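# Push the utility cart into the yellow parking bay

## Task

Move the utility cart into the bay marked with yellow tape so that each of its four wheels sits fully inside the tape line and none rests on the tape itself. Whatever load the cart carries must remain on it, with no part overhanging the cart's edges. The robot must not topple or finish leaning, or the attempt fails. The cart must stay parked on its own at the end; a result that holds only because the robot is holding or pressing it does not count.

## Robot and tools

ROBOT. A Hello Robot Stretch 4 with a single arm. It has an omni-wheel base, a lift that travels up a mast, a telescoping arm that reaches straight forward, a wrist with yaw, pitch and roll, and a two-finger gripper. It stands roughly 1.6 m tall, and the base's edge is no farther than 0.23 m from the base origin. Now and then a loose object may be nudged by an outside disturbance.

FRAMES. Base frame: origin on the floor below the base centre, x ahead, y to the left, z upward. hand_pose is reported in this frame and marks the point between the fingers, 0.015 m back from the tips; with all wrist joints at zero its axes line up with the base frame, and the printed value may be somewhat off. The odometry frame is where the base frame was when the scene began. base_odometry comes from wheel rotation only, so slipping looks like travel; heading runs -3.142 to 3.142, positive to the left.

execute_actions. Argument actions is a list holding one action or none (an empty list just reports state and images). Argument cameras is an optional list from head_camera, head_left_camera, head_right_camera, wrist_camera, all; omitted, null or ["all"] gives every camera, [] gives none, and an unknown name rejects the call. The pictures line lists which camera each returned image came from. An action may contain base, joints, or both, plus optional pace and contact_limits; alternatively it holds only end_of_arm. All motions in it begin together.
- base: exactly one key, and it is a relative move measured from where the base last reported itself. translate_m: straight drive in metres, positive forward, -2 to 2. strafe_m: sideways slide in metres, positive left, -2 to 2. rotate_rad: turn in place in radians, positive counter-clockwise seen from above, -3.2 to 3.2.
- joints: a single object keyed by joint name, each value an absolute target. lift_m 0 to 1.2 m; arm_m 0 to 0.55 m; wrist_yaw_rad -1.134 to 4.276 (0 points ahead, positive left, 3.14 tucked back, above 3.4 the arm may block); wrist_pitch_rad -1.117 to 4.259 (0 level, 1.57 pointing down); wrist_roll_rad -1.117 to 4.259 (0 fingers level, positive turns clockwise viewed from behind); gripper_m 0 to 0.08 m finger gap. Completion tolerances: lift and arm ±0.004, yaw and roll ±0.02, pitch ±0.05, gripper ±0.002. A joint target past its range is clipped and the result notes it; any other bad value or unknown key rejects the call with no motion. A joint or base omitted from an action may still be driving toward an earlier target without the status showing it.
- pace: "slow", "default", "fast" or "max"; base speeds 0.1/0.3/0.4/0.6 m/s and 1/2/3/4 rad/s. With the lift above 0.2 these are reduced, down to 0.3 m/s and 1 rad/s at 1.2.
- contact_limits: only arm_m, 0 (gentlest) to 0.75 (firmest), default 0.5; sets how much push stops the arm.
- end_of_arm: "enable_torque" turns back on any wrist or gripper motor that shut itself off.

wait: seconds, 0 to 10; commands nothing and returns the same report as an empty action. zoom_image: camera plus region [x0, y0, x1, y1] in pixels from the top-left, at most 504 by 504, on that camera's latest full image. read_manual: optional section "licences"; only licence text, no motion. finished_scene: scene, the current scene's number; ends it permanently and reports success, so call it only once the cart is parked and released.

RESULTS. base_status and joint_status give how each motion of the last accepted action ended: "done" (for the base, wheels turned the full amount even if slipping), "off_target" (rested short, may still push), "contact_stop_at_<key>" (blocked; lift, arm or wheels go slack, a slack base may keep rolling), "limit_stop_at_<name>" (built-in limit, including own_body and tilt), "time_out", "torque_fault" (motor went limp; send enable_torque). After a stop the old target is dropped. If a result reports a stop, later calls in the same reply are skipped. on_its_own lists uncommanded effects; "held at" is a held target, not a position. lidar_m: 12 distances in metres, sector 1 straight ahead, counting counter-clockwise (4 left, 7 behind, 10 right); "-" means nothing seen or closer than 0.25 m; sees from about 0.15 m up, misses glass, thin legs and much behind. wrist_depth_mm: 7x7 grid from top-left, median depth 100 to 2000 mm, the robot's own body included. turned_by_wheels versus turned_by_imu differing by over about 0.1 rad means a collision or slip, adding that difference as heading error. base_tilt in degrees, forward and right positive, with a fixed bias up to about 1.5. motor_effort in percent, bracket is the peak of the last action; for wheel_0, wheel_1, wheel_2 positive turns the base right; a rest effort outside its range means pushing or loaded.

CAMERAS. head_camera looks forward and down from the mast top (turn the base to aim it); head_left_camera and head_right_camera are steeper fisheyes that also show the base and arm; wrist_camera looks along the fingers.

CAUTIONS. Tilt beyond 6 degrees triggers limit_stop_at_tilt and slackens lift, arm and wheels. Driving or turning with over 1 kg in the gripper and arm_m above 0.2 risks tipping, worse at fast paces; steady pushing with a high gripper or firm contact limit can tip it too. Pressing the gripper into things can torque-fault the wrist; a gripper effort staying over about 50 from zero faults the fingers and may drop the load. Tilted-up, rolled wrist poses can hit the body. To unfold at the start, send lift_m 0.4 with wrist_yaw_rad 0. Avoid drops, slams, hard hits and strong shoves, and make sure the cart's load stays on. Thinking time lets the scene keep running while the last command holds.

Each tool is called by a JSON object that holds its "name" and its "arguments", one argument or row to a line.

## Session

{"name": "execute_actions", "arguments": {
  "actions": []
}}

Scene clock: 0.00 s.
base_odometry: x=+0.000 y=+0.000 heading=+0.000 (m, m, rad; odometry frame)
turned_by_wheels: +0.000 (rad since the last result)
turned_by_imu: +0.000 (rad since the last result)
base_tilt: forward=+0.6 right=+0.2 (deg)
lidar_m: 2.20 2.22 2.44 1.08 1.08 1.67 1.51 1.50 0.94 0.77 0.76 0.85
base_status: not commanded
joint_positions: lift_m=+0.244 arm_m=-0.002 wrist_yaw_rad=+3.242 wrist_pitch_rad=-0.009 wrist_roll_rad=-0.019 gripper_m=+0.040
joint_status: not commanded
motor_effort: lift_m=+18 arm_m=+0 wrist_yaw_rad=-1 wrist_pitch_rad=-9 wrist_roll_rad=-1 gripper_m=+0 wheel_0=+0 wheel_1=+0 wheel_2=+0 (%)
hand_pose: x=-0.0510 y=+0.0657 z=+0.4240 quat_wxyz=(-0.050, +0.005, -0.009, +0.999) (m; base frame)
wrist_depth_mm: - 140 139 1756 1921 - - / - - 138 1808 1983 1921 - / - 106 138 1708 1921 1983 - / - 117 139 1808 1921 1983 - / 193 1537 1661 1756 1863 1983 - / 211 1537 1576 1708 1808 1661 1708 / 210 1229 113 1182 109 111 1138
pictures: head_camera, head_left_camera, head_right_camera, wrist_camera
Images, in order (width x height): head_camera 420x560, head_left_camera 420x672, head_right_camera 420x672, wrist_camera 616x392.

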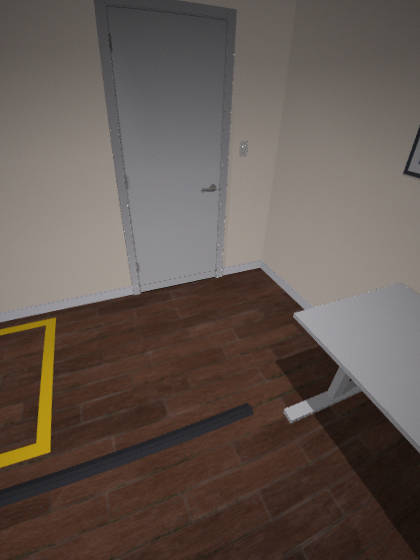

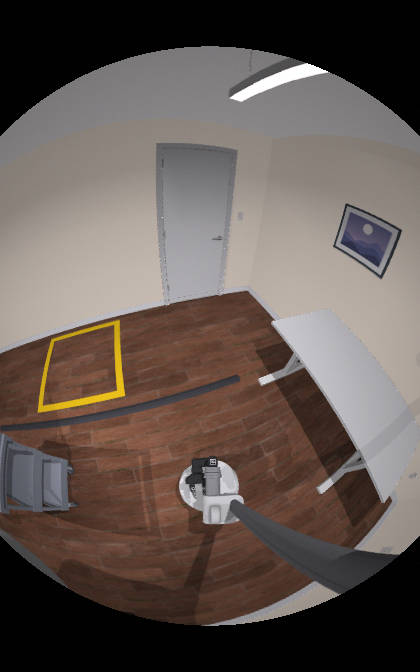

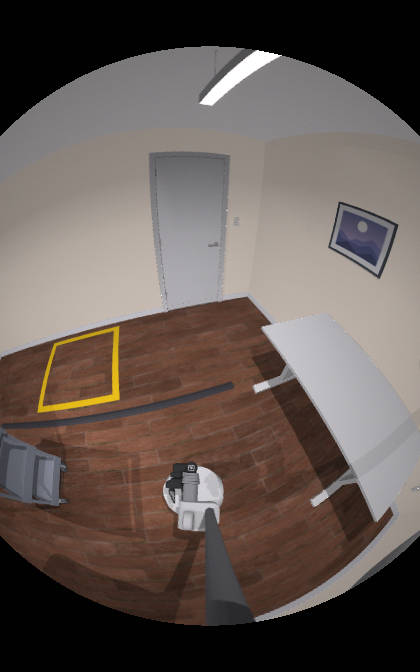

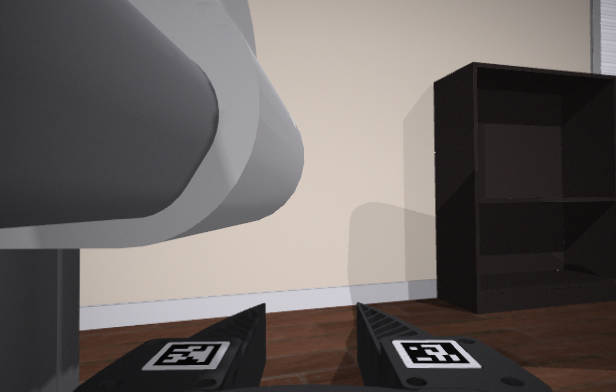

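{"name": "execute_actions", "arguments": {
  "actions": [
    {"base":{"rotate_rad":1.9},"joints":{"lift_m":0.4,"wrist_yaw_rad":0,"gripper_m":0},"pace":"fast"}
  ]
}}

Scene clock: 5.97 s.
base_odometry: x=+0.000 y=+0.000 heading=+1.900 (m, m, rad; odometry frame)
turned_by_wheels: +1.900 (rad since the last result)
turned_by_imu: +1.877 (rad since the last result)
base_tilt: forward=+0.5 right=+0.3 (deg)
lidar_m: 1.08 1.81 1.59 1.50 1.54 0.81 0.76 0.77 1.07 2.21 2.27 1.08
base_status: done
joint_positions: lift_m=+0.400 arm_m=-0.002 wrist_yaw_rad=+0.000 wrist_pitch_rad=-0.009 wrist_roll_rad=-0.019 gripper_m=+0.000
joint_status: all done
motor_effort: lift_m=+21(25) arm_m=+0(0) wrist_yaw_rad=-4(9) wrist_pitch_rad=-10(9) wrist_roll_rad=-1(1) gripper_m=-1(1) wheel_0=-1(7) wheel_1=+0(5) wheel_2=+0(11) (%)
hand_pose: x=+0.3821 y=-0.0873 z=+0.5800 quat_wxyz=(+1.000, -0.009, -0.005, +0.000) (m; base frame)
wrist_depth_mm: - - - - - - - / - - - - - - - / - - - 960 931 - - / - - - - - - - / - - - 960 904 - - / - - - 1576 1537 - - / 1537 1537 111 106 109 1499 1499
pictures: head_camera, head_left_camera, head_right_camera, wrist_camera
Images, in order (width x height): head_camera 420x560, head_left_camera 420x672, head_right_camera 420x672, wrist_camera 616x392.

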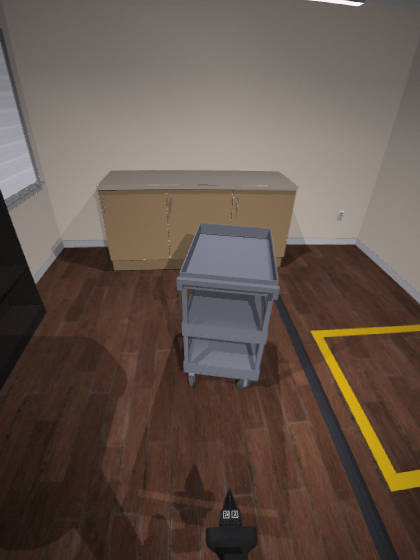

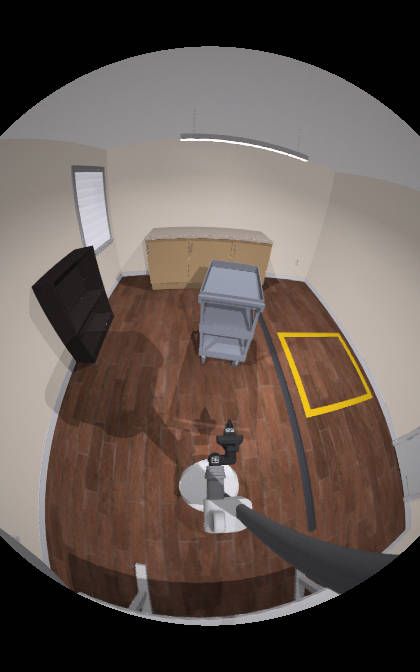

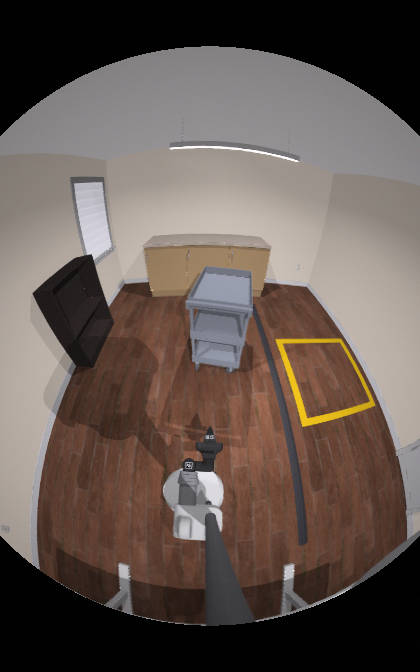

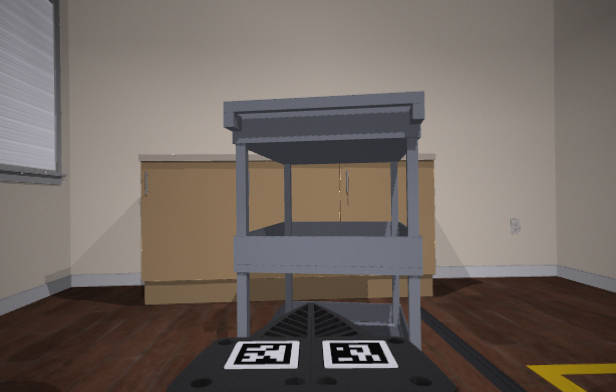

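{"name": "execute_actions", "arguments": {
  "actions": [
    {"base":{"translate_m":0.62},"joints":{"lift_m":0.678,"wrist_roll_rad":1.55,"gripper_m":0.08},"pace":"max"}
  ],
  "cameras": ["head_camera","wrist_camera","head_right_camera"]
}}

Scene clock: 13.10 s.
base_odometry: x=-0.200 y=+0.587 heading=+1.900 (m, m, rad; odometry frame)
turned_by_wheels: +0.000 (rad since the last result)
turned_by_imu: -0.003 (rad since the last result)
base_tilt: forward=+0.5 right=+0.2 (deg)
lidar_m: 0.46 1.94 1.36 1.52 1.58 1.47 1.39 1.43 2.30 2.19 2.27 0.46
base_status: done
joint_positions: lift_m=+0.678 arm_m=-0.002 wrist_yaw_rad=+0.000 wrist_pitch_rad=-0.009 wrist_roll_rad=+1.550 gripper_m=+0.080
joint_status: all done
motor_effort: lift_m=+19(22) arm_m=-1(0) wrist_yaw_rad=-2(3) wrist_pitch_rad=-10(9) wrist_roll_rad=+1(3) gripper_m=+1(1) wheel_0=+0(6) wheel_1=+0(6) wheel_2=+1(11) (%)
hand_pose: x=+0.3820 y=-0.0874 z=+0.8581 quat_wxyz=(+0.715, +0.700, -0.003, +0.003) (m; base frame)
wrist_depth_mm: - - - 281 285 1863 544 / - - - 286 287 831 569 / - - - 291 293 842 574 / - - - 296 298 831 574 / - - - 301 304 831 574 / - - - 309 309 732 574 / - 108 - 314 314 109 517
pictures: head_camera, head_right_camera, wrist_camera
Images, in order (width x height): head_camera 420x560, head_right_camera 420x672, wrist_camera 616x392.

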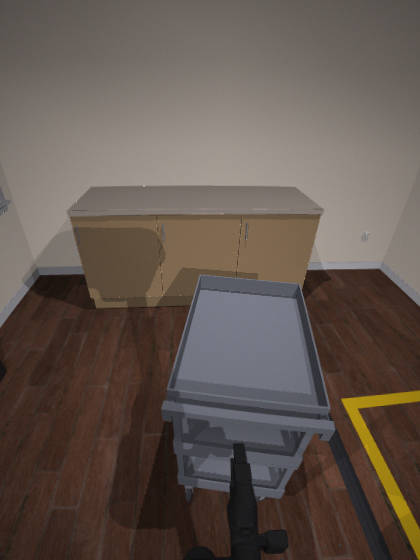

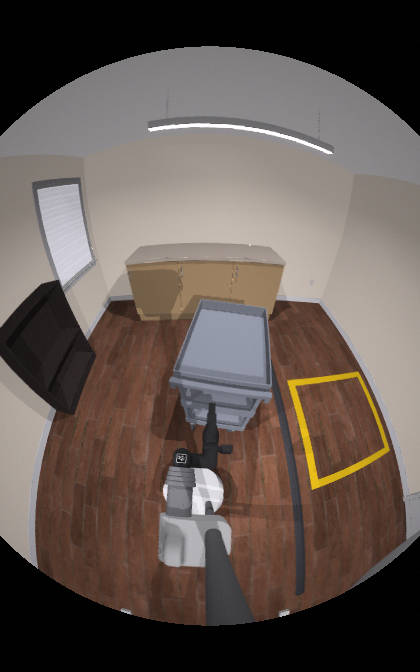

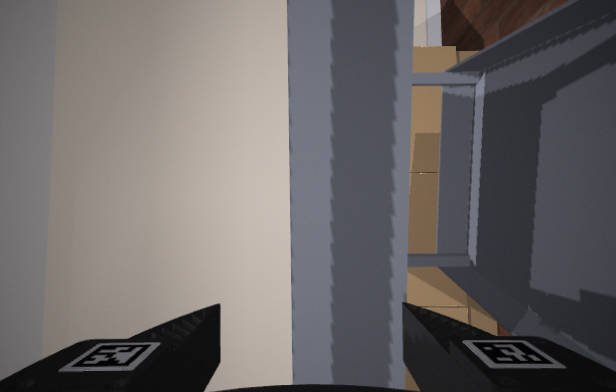

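{"name": "execute_actions", "arguments": {
  "actions": [
    {"joints":{"arm_m":0.115},"pace":"fast"}
  ],
  "cameras": []
}}

{"name": "execute_actions", "arguments": {
  "actions": [
    {"joints":{"gripper_m":0.0195}}
  ],
  "cameras": ["wrist_camera"]
}}

{"name": "execute_actions", "arguments": {
  "actions": [
    {"base":{"translate_m":-0.37}}
  ],
  "cameras": ["head_camera","wrist_camera","head_right_camera"]
}}

Scene clock: 18.07 s.
base_odometry: x=-0.200 y=+0.587 heading=+1.900 (m, m, rad; odometry frame)
turned_by_wheels: +0.000 (rad since the last result)
turned_by_imu: -0.001 (rad since the last result)
base_tilt: forward=+0.5 right=+0.2 (deg)
lidar_m: 0.47 1.96 1.34 1.53 1.59 1.46 1.37 1.43 2.32 2.19 2.24 0.47
base_status: not commanded
joint_positions: lift_m=+0.678 arm_m=+0.114 wrist_yaw_rad=+0.000 wrist_pitch_rad=-0.009 wrist_roll_rad=+1.550 gripper_m=+0.080
joint_status: all done
motor_effort: lift_m=+19(19) arm_m=+7(10) wrist_yaw_rad=-2(2) wrist_pitch_rad=-10(9) wrist_roll_rad=+1(0) gripper_m=+1(1) wheel_0=+0(0) wheel_1=-1(0) wheel_2=+1(1) (%)
hand_pose: x=+0.4974 y=-0.0874 z=+0.8581 quat_wxyz=(+0.714, +0.700, -0.003, +0.003) (m; base frame)
wrist_depth_mm: - - - 114 172 603 554 / - - - 117 176 683 569 / - - - 119 178 691 574 / - - - 121 182 683 574 / - - - 123 185 723 569 / - - - 125 188 668 559 / - 108 - 128 191 109 496
pictures: none
No camera images: the call's "cameras" was empty. Leave "cameras" out to get every camera's image.

Scene clock: 19.40 s.
base_odometry: x=-0.200 y=+0.587 heading=+1.900 (m, m, rad; odometry frame)
turned_by_wheels: +0.000 (rad since the last result)
turned_by_imu: +0.000 (rad since the last result)
base_tilt: forward=+0.5 right=+0.4 (deg)
lidar_m: 0.46 1.95 1.36 1.53 1.58 1.47 1.38 1.43 2.29 2.19 2.25 0.49
base_status: not commanded
joint_positions: lift_m=+0.678 arm_m=+0.114 wrist_yaw_rad=+0.000 wrist_pitch_rad=-0.010 wrist_roll_rad=+1.551 gripper_m=+0.023
joint_status: gripper_m off_target (ended at +0.023, target +0.019)
motor_effort: lift_m=+19(19) arm_m=+7(7) wrist_yaw_rad=-2(3) wrist_pitch_rad=-7(9) wrist_roll_rad=-3(3) gripper_m=-32(34) wheel_0=+0(0) wheel_1=+0(1) wheel_2=+1(1) (%)
hand_pose: x=+0.4974 y=-0.0874 z=+0.8584 quat_wxyz=(+0.714, +0.700, -0.004, +0.004) (m; base frame)
wrist_depth_mm: - - - 114 172 609 559 / - - - 117 175 691 574 / - - - 119 179 683 574 / - - - 121 181 683 569 / - - - 123 185 732 574 / - - - 126 189 683 559 / - - 107 128 105 1618 866
pictures: wrist_camera
Images, in order (width x height): wrist_camera 616x392.

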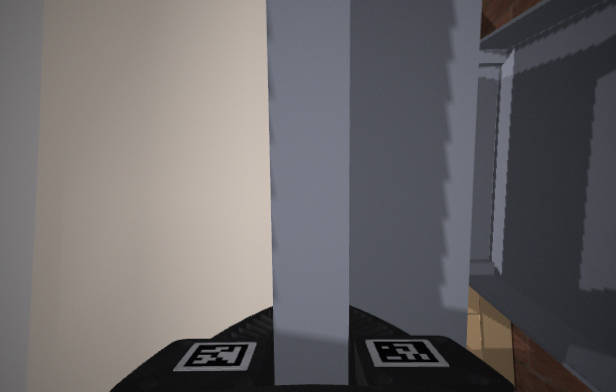

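Scene clock: 22.10 s.
base_odometry: x=-0.081 y=+0.237 heading=+1.900 (m, m, rad; odometry frame)
turned_by_wheels: +0.000 (rad since the last result)
turned_by_imu: -0.001 (rad since the last result)
base_tilt: forward=+0.5 right=+0.3 (deg)
lidar_m: 0.46 1.82 1.51 1.51 1.56 1.09 1.01 1.05 2.29 2.22 2.28 0.50
base_status: done
joint_positions: lift_m=+0.678 arm_m=+0.114 wrist_yaw_rad=-0.001 wrist_pitch_rad=-0.010 wrist_roll_rad=+1.551 gripper_m=+0.023
joint_status: not commanded
motor_effort: lift_m=+19(19) arm_m=+4(7) wrist_yaw_rad=+1(14) wrist_pitch_rad=-6(5) wrist_roll_rad=-2(2) gripper_m=-32(33) wheel_0=-1(6) wheel_1=+1(5) wheel_2=+0(15) (%)
hand_pose: x=+0.4979 y=-0.0876 z=+0.8584 quat_wxyz=(+0.714, +0.700, -0.004, +0.003) (m; base frame)
wrist_depth_mm: - - - 124 185 1708 535 / - - - 125 185 691 569 / - - - 126 186 732 569 / - - - 126 187 732 569 / - - - 128 189 723 574 / - - - 128 189 699 574 / - - 107 129 108 1618 535
pictures: head_camera, head_right_camera, wrist_camera
Images, in order (width x height): head_camera 420x560, head_right_camera 420x672, wrist_camera 616x392.

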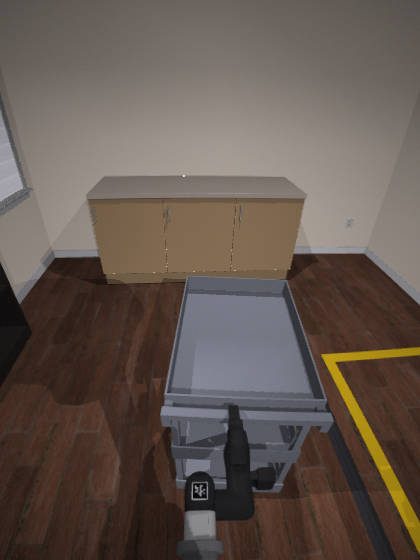

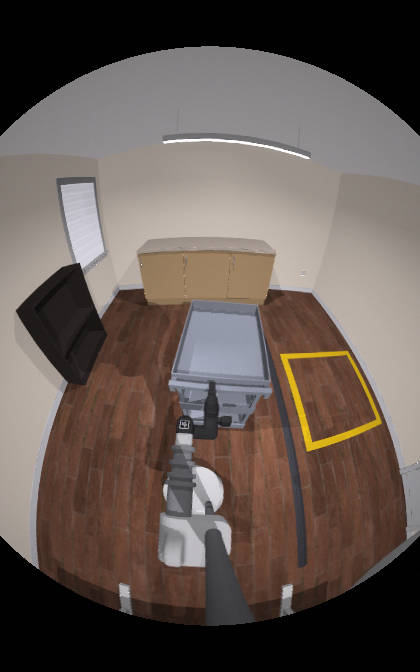

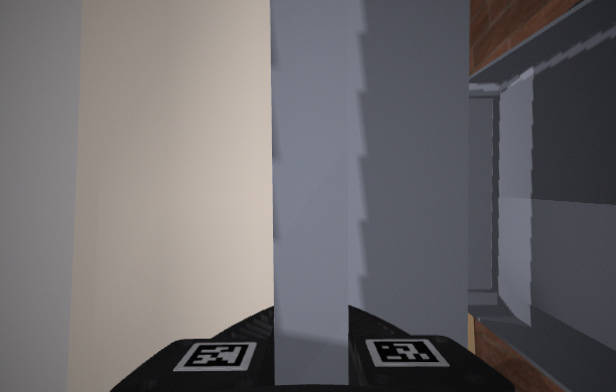

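{"name": "execute_actions", "arguments": {
  "actions": [
    {"joints":{"gripper_m":0.045}}
  ],
  "cameras": []
}}

{"name": "execute_actions", "arguments": {
  "actions": [
    {"joints":{"arm_m":0.0},"pace":"max"}
  ],
  "cameras": []
}}

{"name": "execute_actions", "arguments": {
  "actions": [
    {"base":{"strafe_m":0.56},"joints":{"lift_m":0.12,"wrist_roll_rad":0,"gripper_m":0.07},"pace":"max"}
  ],
  "cameras": ["wrist_camera"]
}}

{"name": "execute_actions", "arguments": {
  "actions": [
    {"base":{"translate_m":0.84},"pace":"max"}
  ],
  "cameras": []
}}

{"name": "execute_actions", "arguments": {
  "actions": [
    {"base":{"rotate_rad":-1.54},"pace":"fast"}
  ]
}}

Scene clock: 29.17 s.
base_odometry: x=-0.081 y=+0.237 heading=+1.900 (m, m, rad; odometry frame)
turned_by_wheels: +0.000 (rad since the last result)
turned_by_imu: -0.001 (rad since the last result)
base_tilt: forward=+0.5 right=+0.4 (deg)
lidar_m: 0.46 1.81 1.51 1.51 1.55 1.08 1.02 1.07 2.32 2.21 2.27 0.48
base_status: not commanded
joint_positions: lift_m=+0.678 arm_m=+0.114 wrist_yaw_rad=+0.000 wrist_pitch_rad=-0.010 wrist_roll_rad=+1.550 gripper_m=+0.045
joint_status: all done
motor_effort: lift_m=+19(19) arm_m=+3(4) wrist_yaw_rad=-1(2) wrist_pitch_rad=-9(9) wrist_roll_rad=+0(1) gripper_m=+1(31) wheel_0=-1(1) wheel_1=+1(1) wheel_2=+0(0) (%)
hand_pose: x=+0.4979 y=-0.0875 z=+0.8582 quat_wxyz=(+0.714, +0.700, -0.004, +0.003) (m; base frame)
wrist_depth_mm: - - - 125 184 1618 535 / - - - 125 185 699 569 / - - - 126 187 723 574 / - - - 127 187 732 569 / - - - 127 188 723 574 / - - - 128 189 699 574 / - 112 111 129 119 109 521
pictures: none
No camera images: the call's "cameras" was empty. Leave "cameras" out to get every camera's image.

Scene clock: 30.27 s.
base_odometry: x=-0.081 y=+0.237 heading=+1.900 (m, m, rad; odometry frame)
turned_by_wheels: +0.000 (rad since the last result)
turned_by_imu: +0.000 (rad since the last result)
base_tilt: forward=+0.5 right=+0.3 (deg)
lidar_m: 0.45 1.83 1.52 1.51 1.56 1.07 1.00 1.06 2.30 2.21 2.26 0.47
base_status: not commanded
joint_positions: lift_m=+0.678 arm_m=+0.001 wrist_yaw_rad=+0.000 wrist_pitch_rad=-0.009 wrist_roll_rad=+1.550 gripper_m=+0.045
joint_status: all done
motor_effort: lift_m=+19(19) arm_m=-7(8) wrist_yaw_rad=+0(0) wrist_pitch_rad=-9(8) wrist_roll_rad=+0(2) gripper_m=+1(1) wheel_0=+0(0) wheel_1=+1(1) wheel_2=+0(0) (%)
hand_pose: x=+0.3848 y=-0.0875 z=+0.8581 quat_wxyz=(+0.714, +0.700, -0.003, +0.003) (m; base frame)
wrist_depth_mm: - - - 294 297 1863 530 / - - - 297 298 831 564 / - - - 298 300 831 569 / - - - 300 301 831 574 / - - - 301 303 831 574 / - - - 303 304 788 574 / - 112 111 304 119 109 539
pictures: none
No camera images: the call's "cameras" was empty. Leave "cameras" out to get every camera's image.

Scene clock: 32.90 s.
base_odometry: x=-0.611 y=+0.056 heading=+1.900 (m, m, rad; odometry frame)
turned_by_wheels: +0.000 (rad since the last result)
turned_by_imu: -0.001 (rad since the last result)
base_tilt: forward=+0.5 right=+0.3 (deg)
lidar_m: 2.23 1.09 1.00 0.92 0.98 1.32 1.02 1.06 1.47 2.76 0.68 0.64
base_status: done
joint_positions: lift_m=+0.120 arm_m=+0.001 wrist_yaw_rad=+0.000 wrist_pitch_rad=-0.009 wrist_roll_rad=+0.000 gripper_m=+0.070
joint_status: all done
motor_effort: lift_m=+17(18) arm_m=-7(7) wrist_yaw_rad=-2(1) wrist_pitch_rad=-8(9) wrist_roll_rad=-1(8) gripper_m=+1(1) wheel_0=+1(12) wheel_1=+0(10) wheel_2=+0(1) (%)
hand_pose: x=+0.3848 y=-0.0874 z=+0.3003 quat_wxyz=(+1.000, +0.000, -0.005, +0.000) (m; base frame)
wrist_depth_mm: 1397 - - - - - - / 1397 - - - - - 574 / 1366 - - - - - 759 / 1397 - - - - - - / 1397 - - - - - 917 / 1229 1336 1336 1229 1229 1025 603 / 960 107 146 854 158 105 798
pictures: wrist_camera
Images, in order (width x height): wrist_camera 616x392.

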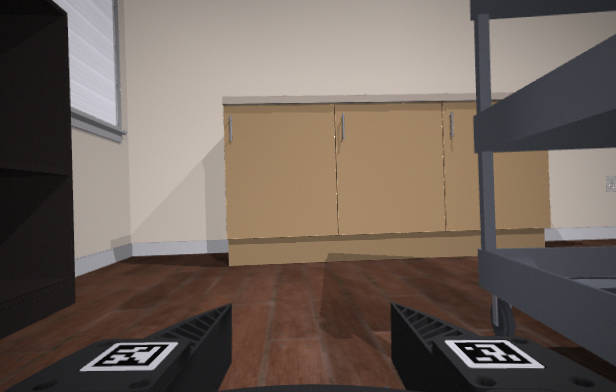

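Scene clock: 35.87 s.
base_odometry: x=-0.882 y=+0.850 heading=+1.900 (m, m, rad; odometry frame)
turned_by_wheels: +0.000 (rad since the last result)
turned_by_imu: -0.002 (rad since the last result)
base_tilt: forward=+0.6 right=+0.3 (deg)
lidar_m: 1.40 1.06 0.73 0.70 1.02 1.36 1.88 1.94 0.49 0.46 0.49 1.50
base_status: done
joint_positions: lift_m=+0.120 arm_m=+0.001 wrist_yaw_rad=+0.000 wrist_pitch_rad=-0.009 wrist_roll_rad=+0.000 gripper_m=+0.070
joint_status: not commanded
motor_effort: lift_m=+17(18) arm_m=-7(7) wrist_yaw_rad=-2(1) wrist_pitch_rad=-8(9) wrist_roll_rad=-2(0) gripper_m=+1(1) wheel_0=+0(7) wheel_1=-2(8) wheel_2=+1(8) (%)
hand_pose: x=+0.3848 y=-0.0874 z=+0.3003 quat_wxyz=(+1.000, +0.000, -0.005, +0.000) (m; base frame)
wrist_depth_mm: 1863 1756 1255 1255 1255 1308 1336 / 1808 1863 1229 1229 1281 1281 1281 / 1863 1863 1229 1205 1229 1281 1308 / 1808 1863 1229 1255 1255 1281 1308 / 1808 1863 1255 1255 1281 1308 1366 / 1366 1336 1255 1255 1229 1182 1160 / 946 108 146 854 158 105 854
pictures: none
No camera images: the call's "cameras" was empty. Leave "cameras" out to get every camera's image.

Scene clock: 37.60 s.
base_odometry: x=-0.883 y=+0.850 heading=+0.360 (m, m, rad; odometry frame)
turned_by_wheels: -1.540 (rad since the last result)
turned_by_imu: -1.523 (rad since the last result)
base_tilt: forward=+0.5 right=+0.3 (deg)
lidar_m: 0.44 0.49 1.49 1.41 1.03 0.75 0.70 1.03 1.41 1.86 1.96 0.47
base_status: done
joint_positions: lift_m=+0.120 arm_m=+0.001 wrist_yaw_rad=+0.000 wrist_pitch_rad=-0.009 wrist_roll_rad=+0.000 gripper_m=+0.070
joint_status: not commanded
motor_effort: lift_m=+17(17) arm_m=-7(7) wrist_yaw_rad=-2(2) wrist_pitch_rad=-7(9) wrist_roll_rad=-2(2) gripper_m=+1(1) wheel_0=-1(7) wheel_1=+0(7) wheel_2=-1(5) (%)
hand_pose: x=+0.3848 y=-0.0874 z=+0.3003 quat_wxyz=(+1.000, +0.000, -0.005, +0.000) (m; base frame)
wrist_depth_mm: 264 257 251 246 241 236 236 / 314 317 325 332 340 349 - / - 591 621 647 683 - - / - - - - - - - / - - - - - - - / 597 683 707 699 691 597 1138 / 496 107 146 488 158 105 351
pictures: head_camera, head_left_camera, head_right_camera, wrist_camera
Images, in order (width x height): head_camera 420x560, head_left_camera 420x672, head_right_camera 420x672, wrist_camera 616x392.

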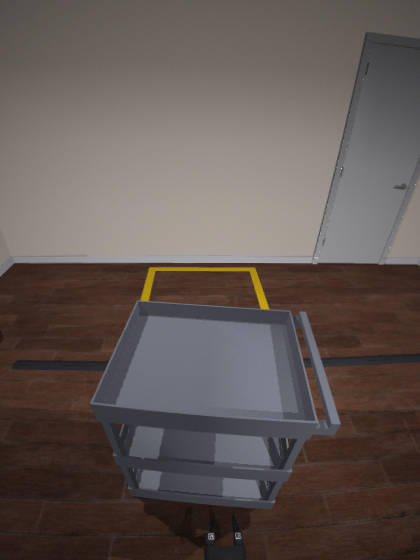

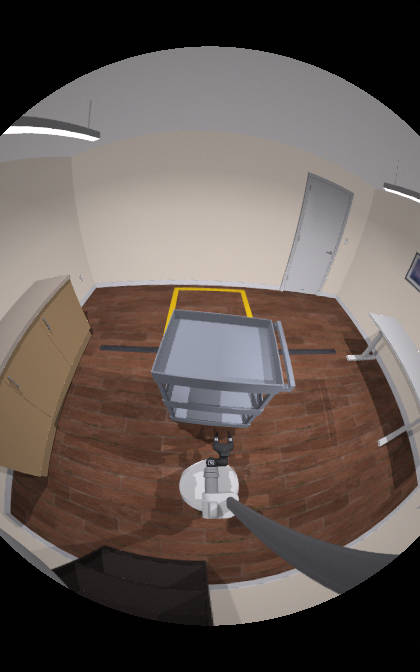

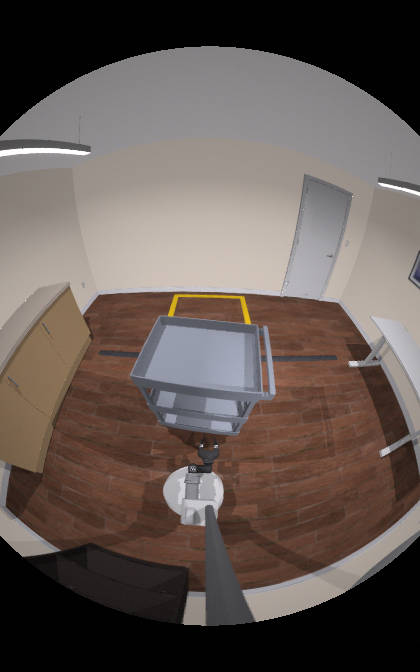

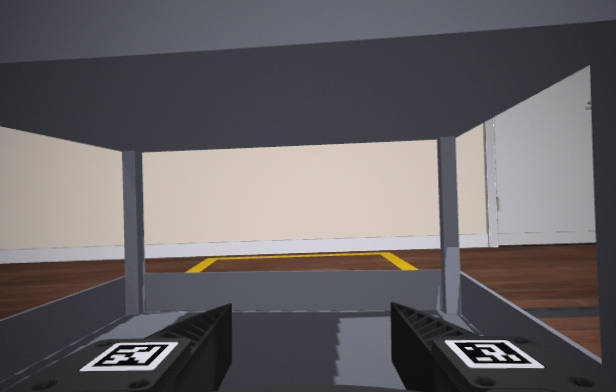

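{"name": "execute_actions", "arguments": {
  "actions": [
    {"base":{"translate_m":0.23},"pace":"fast"}
  ],
  "cameras": []
}}

{"name": "execute_actions", "arguments": {
  "actions": [
    {"base":{"translate_m":0.2},"pace":"slow"}
  ],
  "cameras": ["head_camera","head_left_camera","wrist_camera"]
}}

Scene clock: 42.40 s.
base_odometry: x=-0.667 y=+0.931 heading=+0.360 (m, m, rad; odometry frame)
turned_by_wheels: +0.000 (rad since the last result)
turned_by_imu: -0.002 (rad since the last result)
base_tilt: forward=+0.5 right=+0.3 (deg)
lidar_m: 0.25 0.27 0.41 1.41 1.46 0.97 0.93 1.27 1.72 1.86 0.32 0.25
base_status: done
joint_positions: lift_m=+0.120 arm_m=+0.001 wrist_yaw_rad=+0.000 wrist_pitch_rad=-0.009 wrist_roll_rad=+0.000 gripper_m=+0.070
joint_status: not commanded
motor_effort: lift_m=+17(17) arm_m=-7(7) wrist_yaw_rad=-2(2) wrist_pitch_rad=-8(8) wrist_roll_rad=-2(0) gripper_m=+1(1) wheel_0=-1(6) wheel_1=-1(8) wheel_2=+1(11) (%)
hand_pose: x=+0.3848 y=-0.0874 z=+0.3003 quat_wxyz=(+1.000, +0.000, -0.005, +0.000) (m; base frame)
wrist_depth_mm: 215 217 220 223 228 231 236 / 312 317 325 332 340 347 399 / 504 - - - - - - / - - - - - - - / - - - - - - - / 500 500 484 477 462 452 1182 / 469 107 146 466 158 105 366
pictures: none
No camera images: the call's "cameras" was empty. Leave "cameras" out to get every camera's image.

Scene clock: 45.70 s.
base_odometry: x=-0.480 y=+1.002 heading=+0.360 (m, m, rad; odometry frame)
turned_by_wheels: +0.000 (rad since the last result)
turned_by_imu: -0.001 (rad since the last result)
base_tilt: forward=+0.5 right=+0.3 (deg)
lidar_m: 0.25 0.25 0.38 1.41 1.46 1.17 1.14 1.48 1.96 1.87 0.26 0.25
base_status: done
joint_positions: lift_m=+0.120 arm_m=+0.001 wrist_yaw_rad=+0.000 wrist_pitch_rad=-0.009 wrist_roll_rad=+0.000 gripper_m=+0.070
joint_status: not commanded
motor_effort: lift_m=+17(17) arm_m=-7(7) wrist_yaw_rad=-2(3) wrist_pitch_rad=-9(9) wrist_roll_rad=-1(1) gripper_m=+0(1) wheel_0=+2(6) wheel_1=+0(6) wheel_2=-3(8) (%)
hand_pose: x=+0.3848 y=-0.0874 z=+0.3003 quat_wxyz=(+1.000, +0.000, -0.005, +0.000) (m; base frame)
wrist_depth_mm: 215 217 220 224 227 231 236 / 314 319 324 330 338 349 359 / - - - - - - - / - - - - - - - / - - - - - - - / 1336 1281 1281 1229 1205 1205 1182 / 404 108 146 430 158 105 375
pictures: head_camera, head_left_camera, wrist_camera
Images, in order (width x height): head_camera 420x560, head_left_camera 420x672, wrist_camera 616x392.

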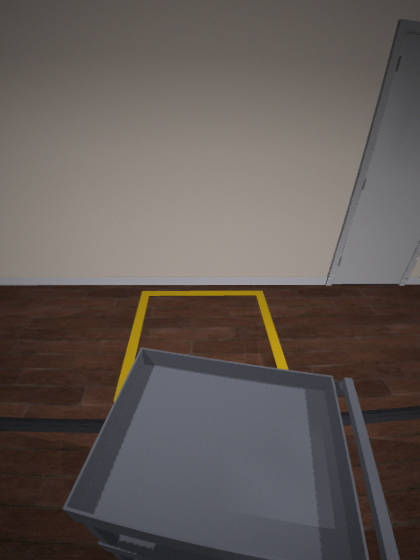

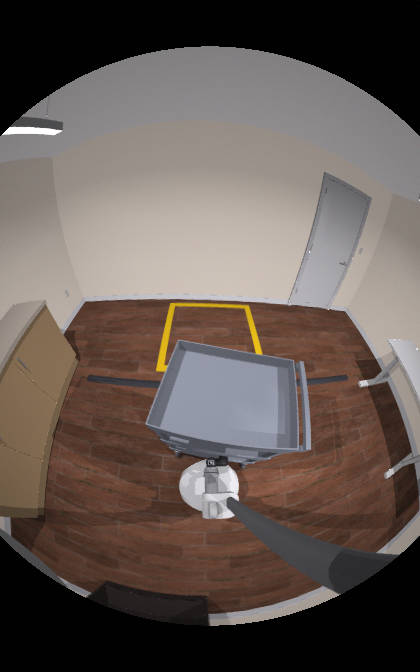

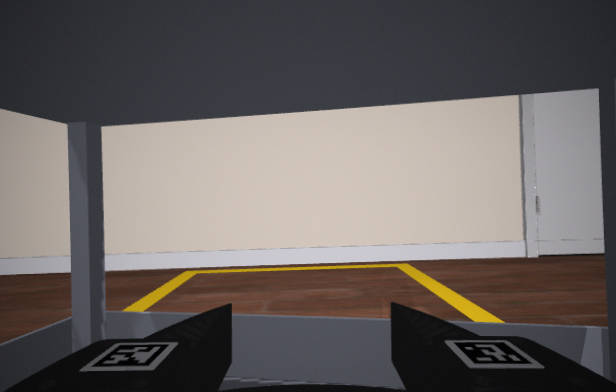

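{"name": "execute_actions", "arguments": {
  "actions": [
    {"base":{"translate_m":-0.035},"joints":{"wrist_yaw_rad":0.3},"pace":"fast"}
  ],
  "cameras": []
}}

{"name": "execute_actions", "arguments": {
  "actions": [
    {"base":{"strafe_m":-0.13},"pace":"fast"}
  ],
  "cameras": []
}}

{"name": "execute_actions", "arguments": {
  "actions": [
    {"base":{"translate_m":0.2},"pace":"slow"}
  ],
  "cameras": ["head_camera","head_left_camera"]
}}

Scene clock: 49.87 s.
base_odometry: x=-0.513 y=+0.989 heading=+0.360 (m, m, rad; odometry frame)
turned_by_wheels: +0.000 (rad since the last result)
turned_by_imu: -0.001 (rad since the last result)
base_tilt: forward=+0.6 right=+0.3 (deg)
lidar_m: 0.25 0.27 1.48 1.41 1.45 1.16 1.11 1.45 1.93 1.86 0.30 0.25
base_status: done
joint_positions: lift_m=+0.120 arm_m=+0.001 wrist_yaw_rad=+0.300 wrist_pitch_rad=-0.009 wrist_roll_rad=+0.000 gripper_m=+0.070
joint_status: all done
motor_effort: lift_m=+17(17) arm_m=-7(7) wrist_yaw_rad=-1(3) wrist_pitch_rad=-9(9) wrist_roll_rad=+0(2) gripper_m=+1(1) wheel_0=+1(5) wheel_1=+1(6) wheel_2=+0(11) (%)
hand_pose: x=+0.4011 y=-0.0208 z=+0.3003 quat_wxyz=(+0.989, +0.001, -0.005, +0.149) (m; base frame)
wrist_depth_mm: 214 217 221 224 227 232 236 / 314 317 324 330 338 347 1863 / - - - - - 1983 1863 / - - - - - 1983 1863 / - - - - - 1983 1808 / 1366 1308 525 512 462 1229 1182 / 904 108 146 473 158 105 355
pictures: none
No camera images: the call's "cameras" was empty. Leave "cameras" out to get every camera's image.

Scene clock: 51.20 s.
base_odometry: x=-0.467 y=+0.868 heading=+0.360 (m, m, rad; odometry frame)
turned_by_wheels: +0.000 (rad since the last result)
turned_by_imu: -0.001 (rad since the last result)
base_tilt: forward=+0.5 right=+0.3 (deg)
lidar_m: 0.25 0.25 0.41 1.54 1.59 1.16 1.09 1.41 1.81 1.72 0.26 0.25
base_status: done
joint_positions: lift_m=+0.120 arm_m=+0.001 wrist_yaw_rad=+0.300 wrist_pitch_rad=-0.009 wrist_roll_rad=+0.000 gripper_m=+0.070
joint_status: not commanded
motor_effort: lift_m=+17(17) arm_m=-7(7) wrist_yaw_rad=-1(0) wrist_pitch_rad=-8(9) wrist_roll_rad=-1(1) gripper_m=+1(1) wheel_0=+0(10) wheel_1=+0(9) wheel_2=+1(1) (%)
hand_pose: x=+0.4011 y=-0.0207 z=+0.3003 quat_wxyz=(+0.989, +0.001, -0.005, +0.149) (m; base frame)
wrist_depth_mm: 216 217 220 223 228 231 236 / 312 317 325 330 340 349 1863 / - 574 - - - - 1863 / - - - - - 1983 1921 / - - - - - 1983 1921 / 1397 559 535 492 1229 1229 1160 / 430 107 146 459 158 105 342
pictures: none
No camera images: the call's "cameras" was empty. Leave "cameras" out to get every camera's image.

Scene clock: 54.50 s.
base_odometry: x=-0.280 y=+0.938 heading=+0.360 (m, m, rad; odometry frame)
turned_by_wheels: +0.000 (rad since the last result)
turned_by_imu: -0.001 (rad since the last result)
base_tilt: forward=+0.6 right=+0.4 (deg)
lidar_m: 0.25 0.25 0.33 1.55 1.60 1.38 1.30 1.65 1.82 1.72 0.28 0.25
base_status: done
joint_positions: lift_m=+0.120 arm_m=+0.001 wrist_yaw_rad=+0.300 wrist_pitch_rad=-0.009 wrist_roll_rad=+0.000 gripper_m=+0.070
joint_status: not commanded
motor_effort: lift_m=+17(17) arm_m=-7(7) wrist_yaw_rad=-1(1) wrist_pitch_rad=-8(9) wrist_roll_rad=-1(2) gripper_m=+1(1) wheel_0=+2(6) wheel_1=+2(4) wheel_2=-3(10) (%)
hand_pose: x=+0.4011 y=-0.0207 z=+0.3003 quat_wxyz=(+0.989, +0.001, -0.005, +0.149) (m; base frame)
wrist_depth_mm: 214 218 220 224 228 231 236 / 312 317 325 330 342 351 1661 / - 525 - - 1921 1808 1708 / - - - 1983 1921 1863 1708 / - - - - 1863 1808 1661 / 1366 525 500 1281 1205 1205 1182 / 436 107 146 433 158 105 340
pictures: head_camera, head_left_camera
Images, in order (width x height): head_camera 420x560, head_left_camera 420x672.

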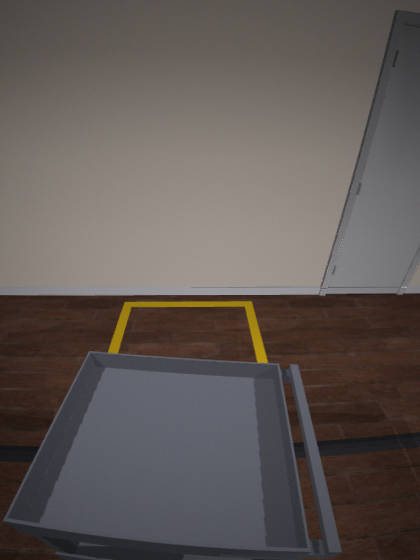

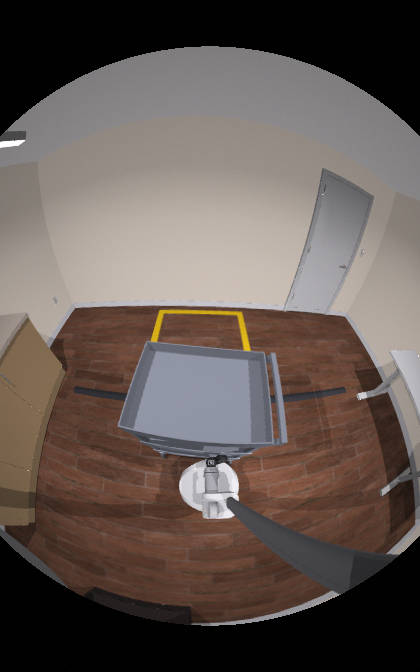

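{"name": "execute_actions", "arguments": {
  "actions": [
    {"base":{"translate_m":0.15},"pace":"slow"}
  ],
  "cameras": ["head_camera","head_left_camera"]
}}

Scene clock: 59.77 s.
base_odometry: x=-0.140 y=+0.991 heading=+0.360 (m, m, rad; odometry frame)
turned_by_wheels: +0.000 (rad since the last result)
turned_by_imu: -0.002 (rad since the last result)
base_tilt: forward=+0.6 right=+0.3 (deg)
lidar_m: 0.25 0.25 0.25 1.54 1.61 1.52 1.46 1.81 1.81 1.74 0.27 0.25
base_status: done
joint_positions: lift_m=+0.120 arm_m=+0.001 wrist_yaw_rad=+0.300 wrist_pitch_rad=-0.009 wrist_roll_rad=+0.000 gripper_m=+0.070
joint_status: not commanded
motor_effort: lift_m=+17(17) arm_m=-7(7) wrist_yaw_rad=+0(1) wrist_pitch_rad=-9(9) wrist_roll_rad=-1(1) gripper_m=+1(1) wheel_0=+2(8) wheel_1=+2(10) wheel_2=-1(15) (%)
hand_pose: x=+0.4011 y=-0.0207 z=+0.3003 quat_wxyz=(+0.989, +0.001, -0.005, +0.149) (m; base frame)
wrist_depth_mm: 232 237 241 245 252 259 266 / 347 357 368 379 397 1661 1576 / - - 1983 1863 1756 1661 1618 / - - - 1808 1808 1661 1576 / - - - 1921 1808 1618 1537 / 477 492 455 436 413 1205 366 / 439 107 146 424 158 105 355
pictures: head_camera, head_left_camera
Images, in order (width x height): head_camera 420x560, head_left_camera 420x672.

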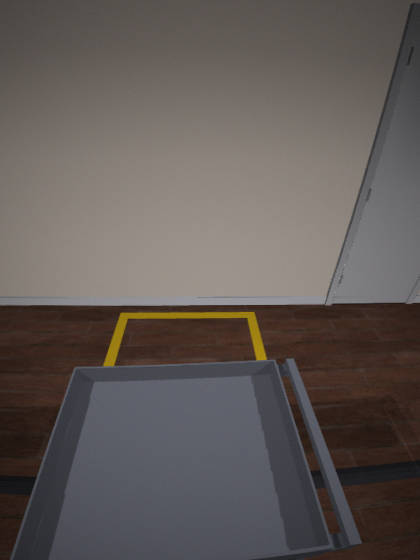

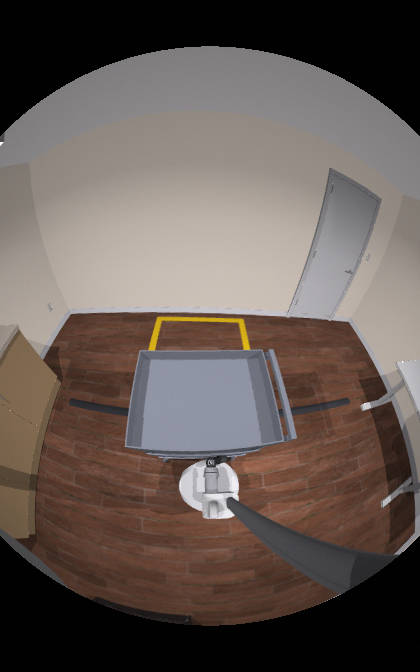

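{"name": "execute_actions", "arguments": {
  "actions": [
    {"base":{"rotate_rad":0.15},"joints":{"wrist_yaw_rad":0.15},"pace":"slow"}
  ],
  "cameras": ["head_camera"]
}}

{"name": "execute_actions", "arguments": {
  "actions": [
    {"base":{"translate_m":0.18},"pace":"slow"}
  ],
  "cameras": ["head_camera","head_left_camera"]
}}

Scene clock: 65.43 s.
base_odometry: x=-0.140 y=+0.991 heading=+0.510 (m, m, rad; odometry frame)
turned_by_wheels: +0.150 (rad since the last result)
turned_by_imu: +0.147 (rad since the last result)
base_tilt: forward=+0.5 right=+0.4 (deg)
lidar_m: 0.25 0.25 0.30 1.53 1.72 1.47 1.47 1.90 1.77 1.73 0.25 0.25
base_status: done
joint_positions: lift_m=+0.120 arm_m=+0.001 wrist_yaw_rad=+0.150 wrist_pitch_rad=-0.009 wrist_roll_rad=+0.000 gripper_m=+0.070
joint_status: all done
motor_effort: lift_m=+17(18) arm_m=-7(7) wrist_yaw_rad=-3(6) wrist_pitch_rad=-9(8) wrist_roll_rad=-2(2) gripper_m=+1(1) wheel_0=-1(5) wheel_1=+0(1) wheel_2=+0(7) (%)
hand_pose: x=+0.3954 y=-0.0546 z=+0.3003 quat_wxyz=(+0.997, +0.001, -0.005, +0.075) (m; base frame)
wrist_depth_mm: 233 236 241 246 252 258 266 / 349 357 370 384 397 1618 1537 / - - - 1921 1756 1661 1618 / - - 1983 1863 1808 1661 1576 / - - 1983 1808 1808 1661 1576 / 1229 480 455 436 410 1205 1205 / 415 107 146 424 158 105 362
pictures: head_camera
Images, in order (width x height): head_camera 420x560.

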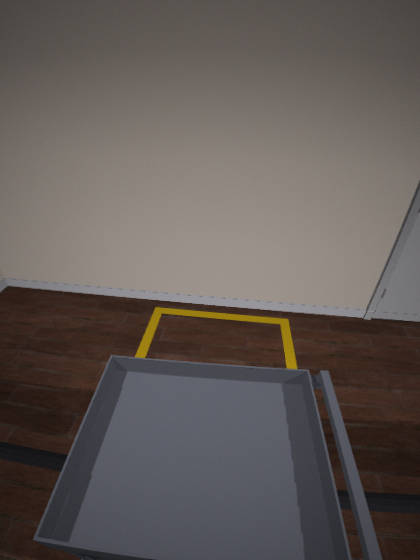

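Scene clock: 68.50 s.
base_odometry: x=+0.017 y=+1.079 heading=+0.510 (m, m, rad; odometry frame)
turned_by_wheels: +0.000 (rad since the last result)
turned_by_imu: -0.001 (rad since the last result)
base_tilt: forward=+0.5 right=+0.2 (deg)
lidar_m: 0.25 0.26 1.54 1.53 1.67 1.65 1.64 2.08 1.78 1.77 0.25 0.25
base_status: done
joint_positions: lift_m=+0.120 arm_m=+0.001 wrist_yaw_rad=+0.150 wrist_pitch_rad=-0.009 wrist_roll_rad=+0.000 gripper_m=+0.070
joint_status: not commanded
motor_effort: lift_m=+18(17) arm_m=-7(7) wrist_yaw_rad=-2(3) wrist_pitch_rad=-7(8) wrist_roll_rad=-2(0) gripper_m=+1(1) wheel_0=+1(3) wheel_1=+1(4) wheel_2=-2(10) (%)
hand_pose: x=+0.3954 y=-0.0546 z=+0.3003 quat_wxyz=(+0.997, +0.001, -0.005, +0.075) (m; base frame)
wrist_depth_mm: 216 217 220 224 226 232 236 / 312 317 327 332 338 349 1366 / - 1921 512 1661 1576 1499 1397 / - 1921 1756 1708 1576 1464 1397 / - 1983 1756 1661 1537 1537 1430 / 1366 1336 496 1255 1229 1205 1182 / 917 107 146 445 158 105 345
pictures: head_camera, head_left_camera
Images, in order (width x height): head_camera 420x560, head_left_camera 420x672.

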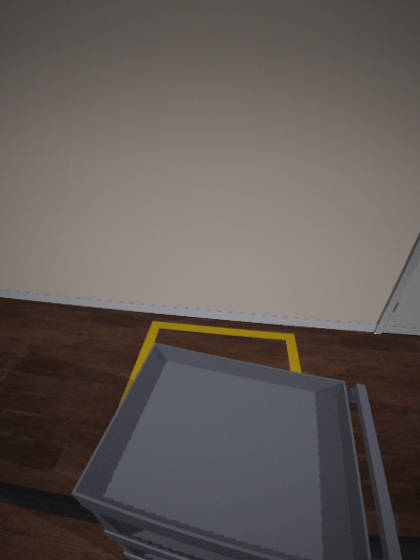

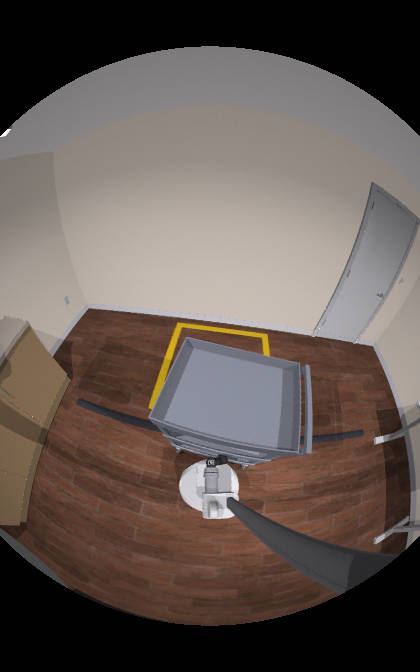

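{"name": "execute_actions", "arguments": {
  "actions": [
    {"base":{"translate_m":-0.27},"joints":{"wrist_yaw_rad":0},"pace":"fast"}
  ],
  "cameras": []
}}

{"name": "execute_actions", "arguments": {
  "actions": [
    {"base":{"strafe_m":-0.04},"joints":{"lift_m":0.33,"gripper_m":0.08},"pace":"fast"}
  ],
  "cameras": ["head_camera","wrist_camera"]
}}

{"name": "execute_actions", "arguments": {
  "actions": [
    {"base":{"translate_m":0.2},"pace":"slow"}
  ],
  "cameras": ["head_camera","head_left_camera"]
}}

Scene clock: 76.17 s.
base_odometry: x=-0.218 y=+0.947 heading=+0.510 (m, m, rad; odometry frame)
turned_by_wheels: +0.000 (rad since the last result)
turned_by_imu: -0.001 (rad since the last result)
base_tilt: forward=+0.5 right=+0.2 (deg)
lidar_m: 0.46 0.54 1.58 1.55 1.70 1.37 1.54 1.80 1.75 1.70 2.57 0.44
base_status: done
joint_positions: lift_m=+0.120 arm_m=+0.001 wrist_yaw_rad=+0.000 wrist_pitch_rad=-0.009 wrist_roll_rad=+0.000 gripper_m=+0.070
joint_status: all done
motor_effort: lift_m=+17(17) arm_m=-7(7) wrist_yaw_rad=-2(8) wrist_pitch_rad=-9(9) wrist_roll_rad=-1(1) gripper_m=+1(1) wheel_0=+0(5) wheel_1=+0(4) wheel_2=-1(11) (%)
hand_pose: x=+0.3847 y=-0.0874 z=+0.3003 quat_wxyz=(+1.000, +0.000, -0.005, +0.000) (m; base frame)
wrist_depth_mm: 293 274 257 243 230 231 236 / 314 319 324 334 340 351 379 / - 597 621 647 683 1756 1808 / - - 1983 1921 1863 1808 1808 / - - 1983 1863 1863 1808 1708 / 1366 627 732 699 661 634 991 / 459 108 146 488 158 105 392
pictures: none
No camera images: the call's "cameras" was empty. Leave "cameras" out to get every camera's image.

Scene clock: 77.73 s.
base_odometry: x=-0.199 y=+0.912 heading=+0.510 (m, m, rad; odometry frame)
turned_by_wheels: +0.000 (rad since the last result)
turned_by_imu: +0.000 (rad since the last result)
base_tilt: forward=+0.5 right=+0.3 (deg)
lidar_m: 0.45 0.52 1.62 1.60 1.74 1.38 1.66 1.80 1.68 1.68 2.60 0.45
base_status: done
joint_positions: lift_m=+0.330 arm_m=+0.001 wrist_yaw_rad=+0.000 wrist_pitch_rad=-0.009 wrist_roll_rad=+0.000 gripper_m=+0.080
joint_status: all done
motor_effort: lift_m=+21(22) arm_m=-7(6) wrist_yaw_rad=-1(2) wrist_pitch_rad=-8(9) wrist_roll_rad=-2(0) gripper_m=+1(2) wheel_0=+0(11) wheel_1=+1(9) wheel_2=+1(3) (%)
hand_pose: x=+0.3847 y=-0.0874 z=+0.5100 quat_wxyz=(+1.000, +0.000, -0.005, +0.000) (m; base frame)
wrist_depth_mm: 459 462 466 477 484 492 1756 / - 750 699 707 1921 1808 1808 / - - 1983 1863 1863 1808 1756 / - - 1983 1921 1921 1756 1756 / 283 265 246 230 216 204 195 / 282 262 239 228 215 202 195 / 286 108 237 229 215 109 -
pictures: head_camera, wrist_camera
Images, in order (width x height): head_camera 420x560, wrist_camera 616x392.

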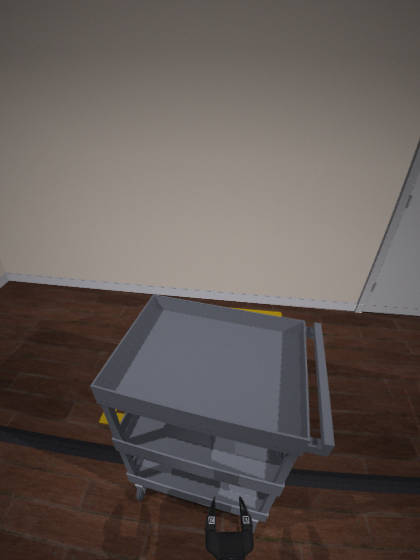

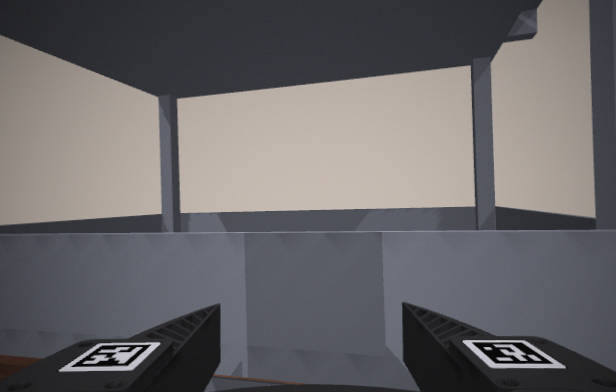

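Scene clock: 81.03 s.
base_odometry: x=-0.024 y=+1.010 heading=+0.510 (m, m, rad; odometry frame)
turned_by_wheels: +0.000 (rad since the last result)
turned_by_imu: -0.002 (rad since the last result)
base_tilt: forward=+0.5 right=+0.3 (deg)
lidar_m: 0.38 0.42 1.61 1.59 1.72 1.58 1.84 2.04 1.75 1.72 0.51 0.39
base_status: done
joint_positions: lift_m=+0.330 arm_m=+0.000 wrist_yaw_rad=-0.003 wrist_pitch_rad=-0.010 wrist_roll_rad=+0.000 gripper_m=+0.080
joint_status: not commanded
motor_effort: lift_m=+21(20) arm_m=-2(7) wrist_yaw_rad=+8(25) wrist_pitch_rad=-7(9) wrist_roll_rad=-1(1) gripper_m=+1(1) wheel_0=+0(6) wheel_1=+0(4) wheel_2=-4(10) (%)
hand_pose: x=+0.3837 y=-0.0881 z=+0.5102 quat_wxyz=(+1.000, +0.000, -0.005, -0.002) (m; base frame)
wrist_depth_mm: 459 466 469 473 488 492 1576 / 1921 668 1756 1708 1618 1618 1576 / 1921 1863 1756 1708 1661 1618 1576 / 1863 1808 1756 1708 1661 1576 1576 / 195 189 182 176 170 164 160 / 193 186 178 174 169 163 160 / 194 108 177 174 168 109 -
pictures: head_camera, head_left_camera
Images, in order (width x height): head_camera 420x560, head_left_camera 420x672.

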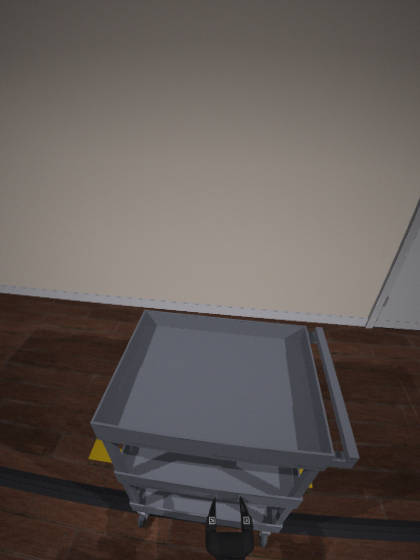

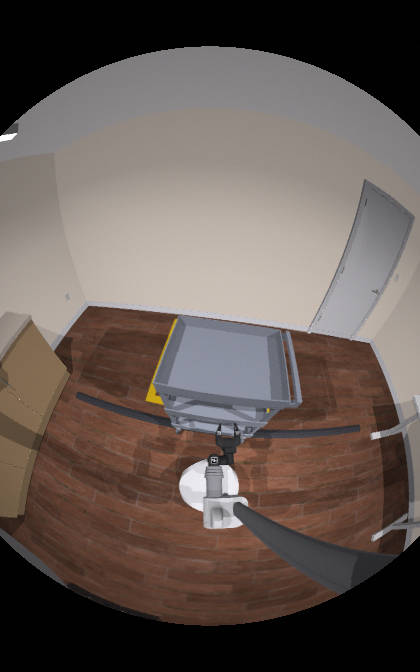

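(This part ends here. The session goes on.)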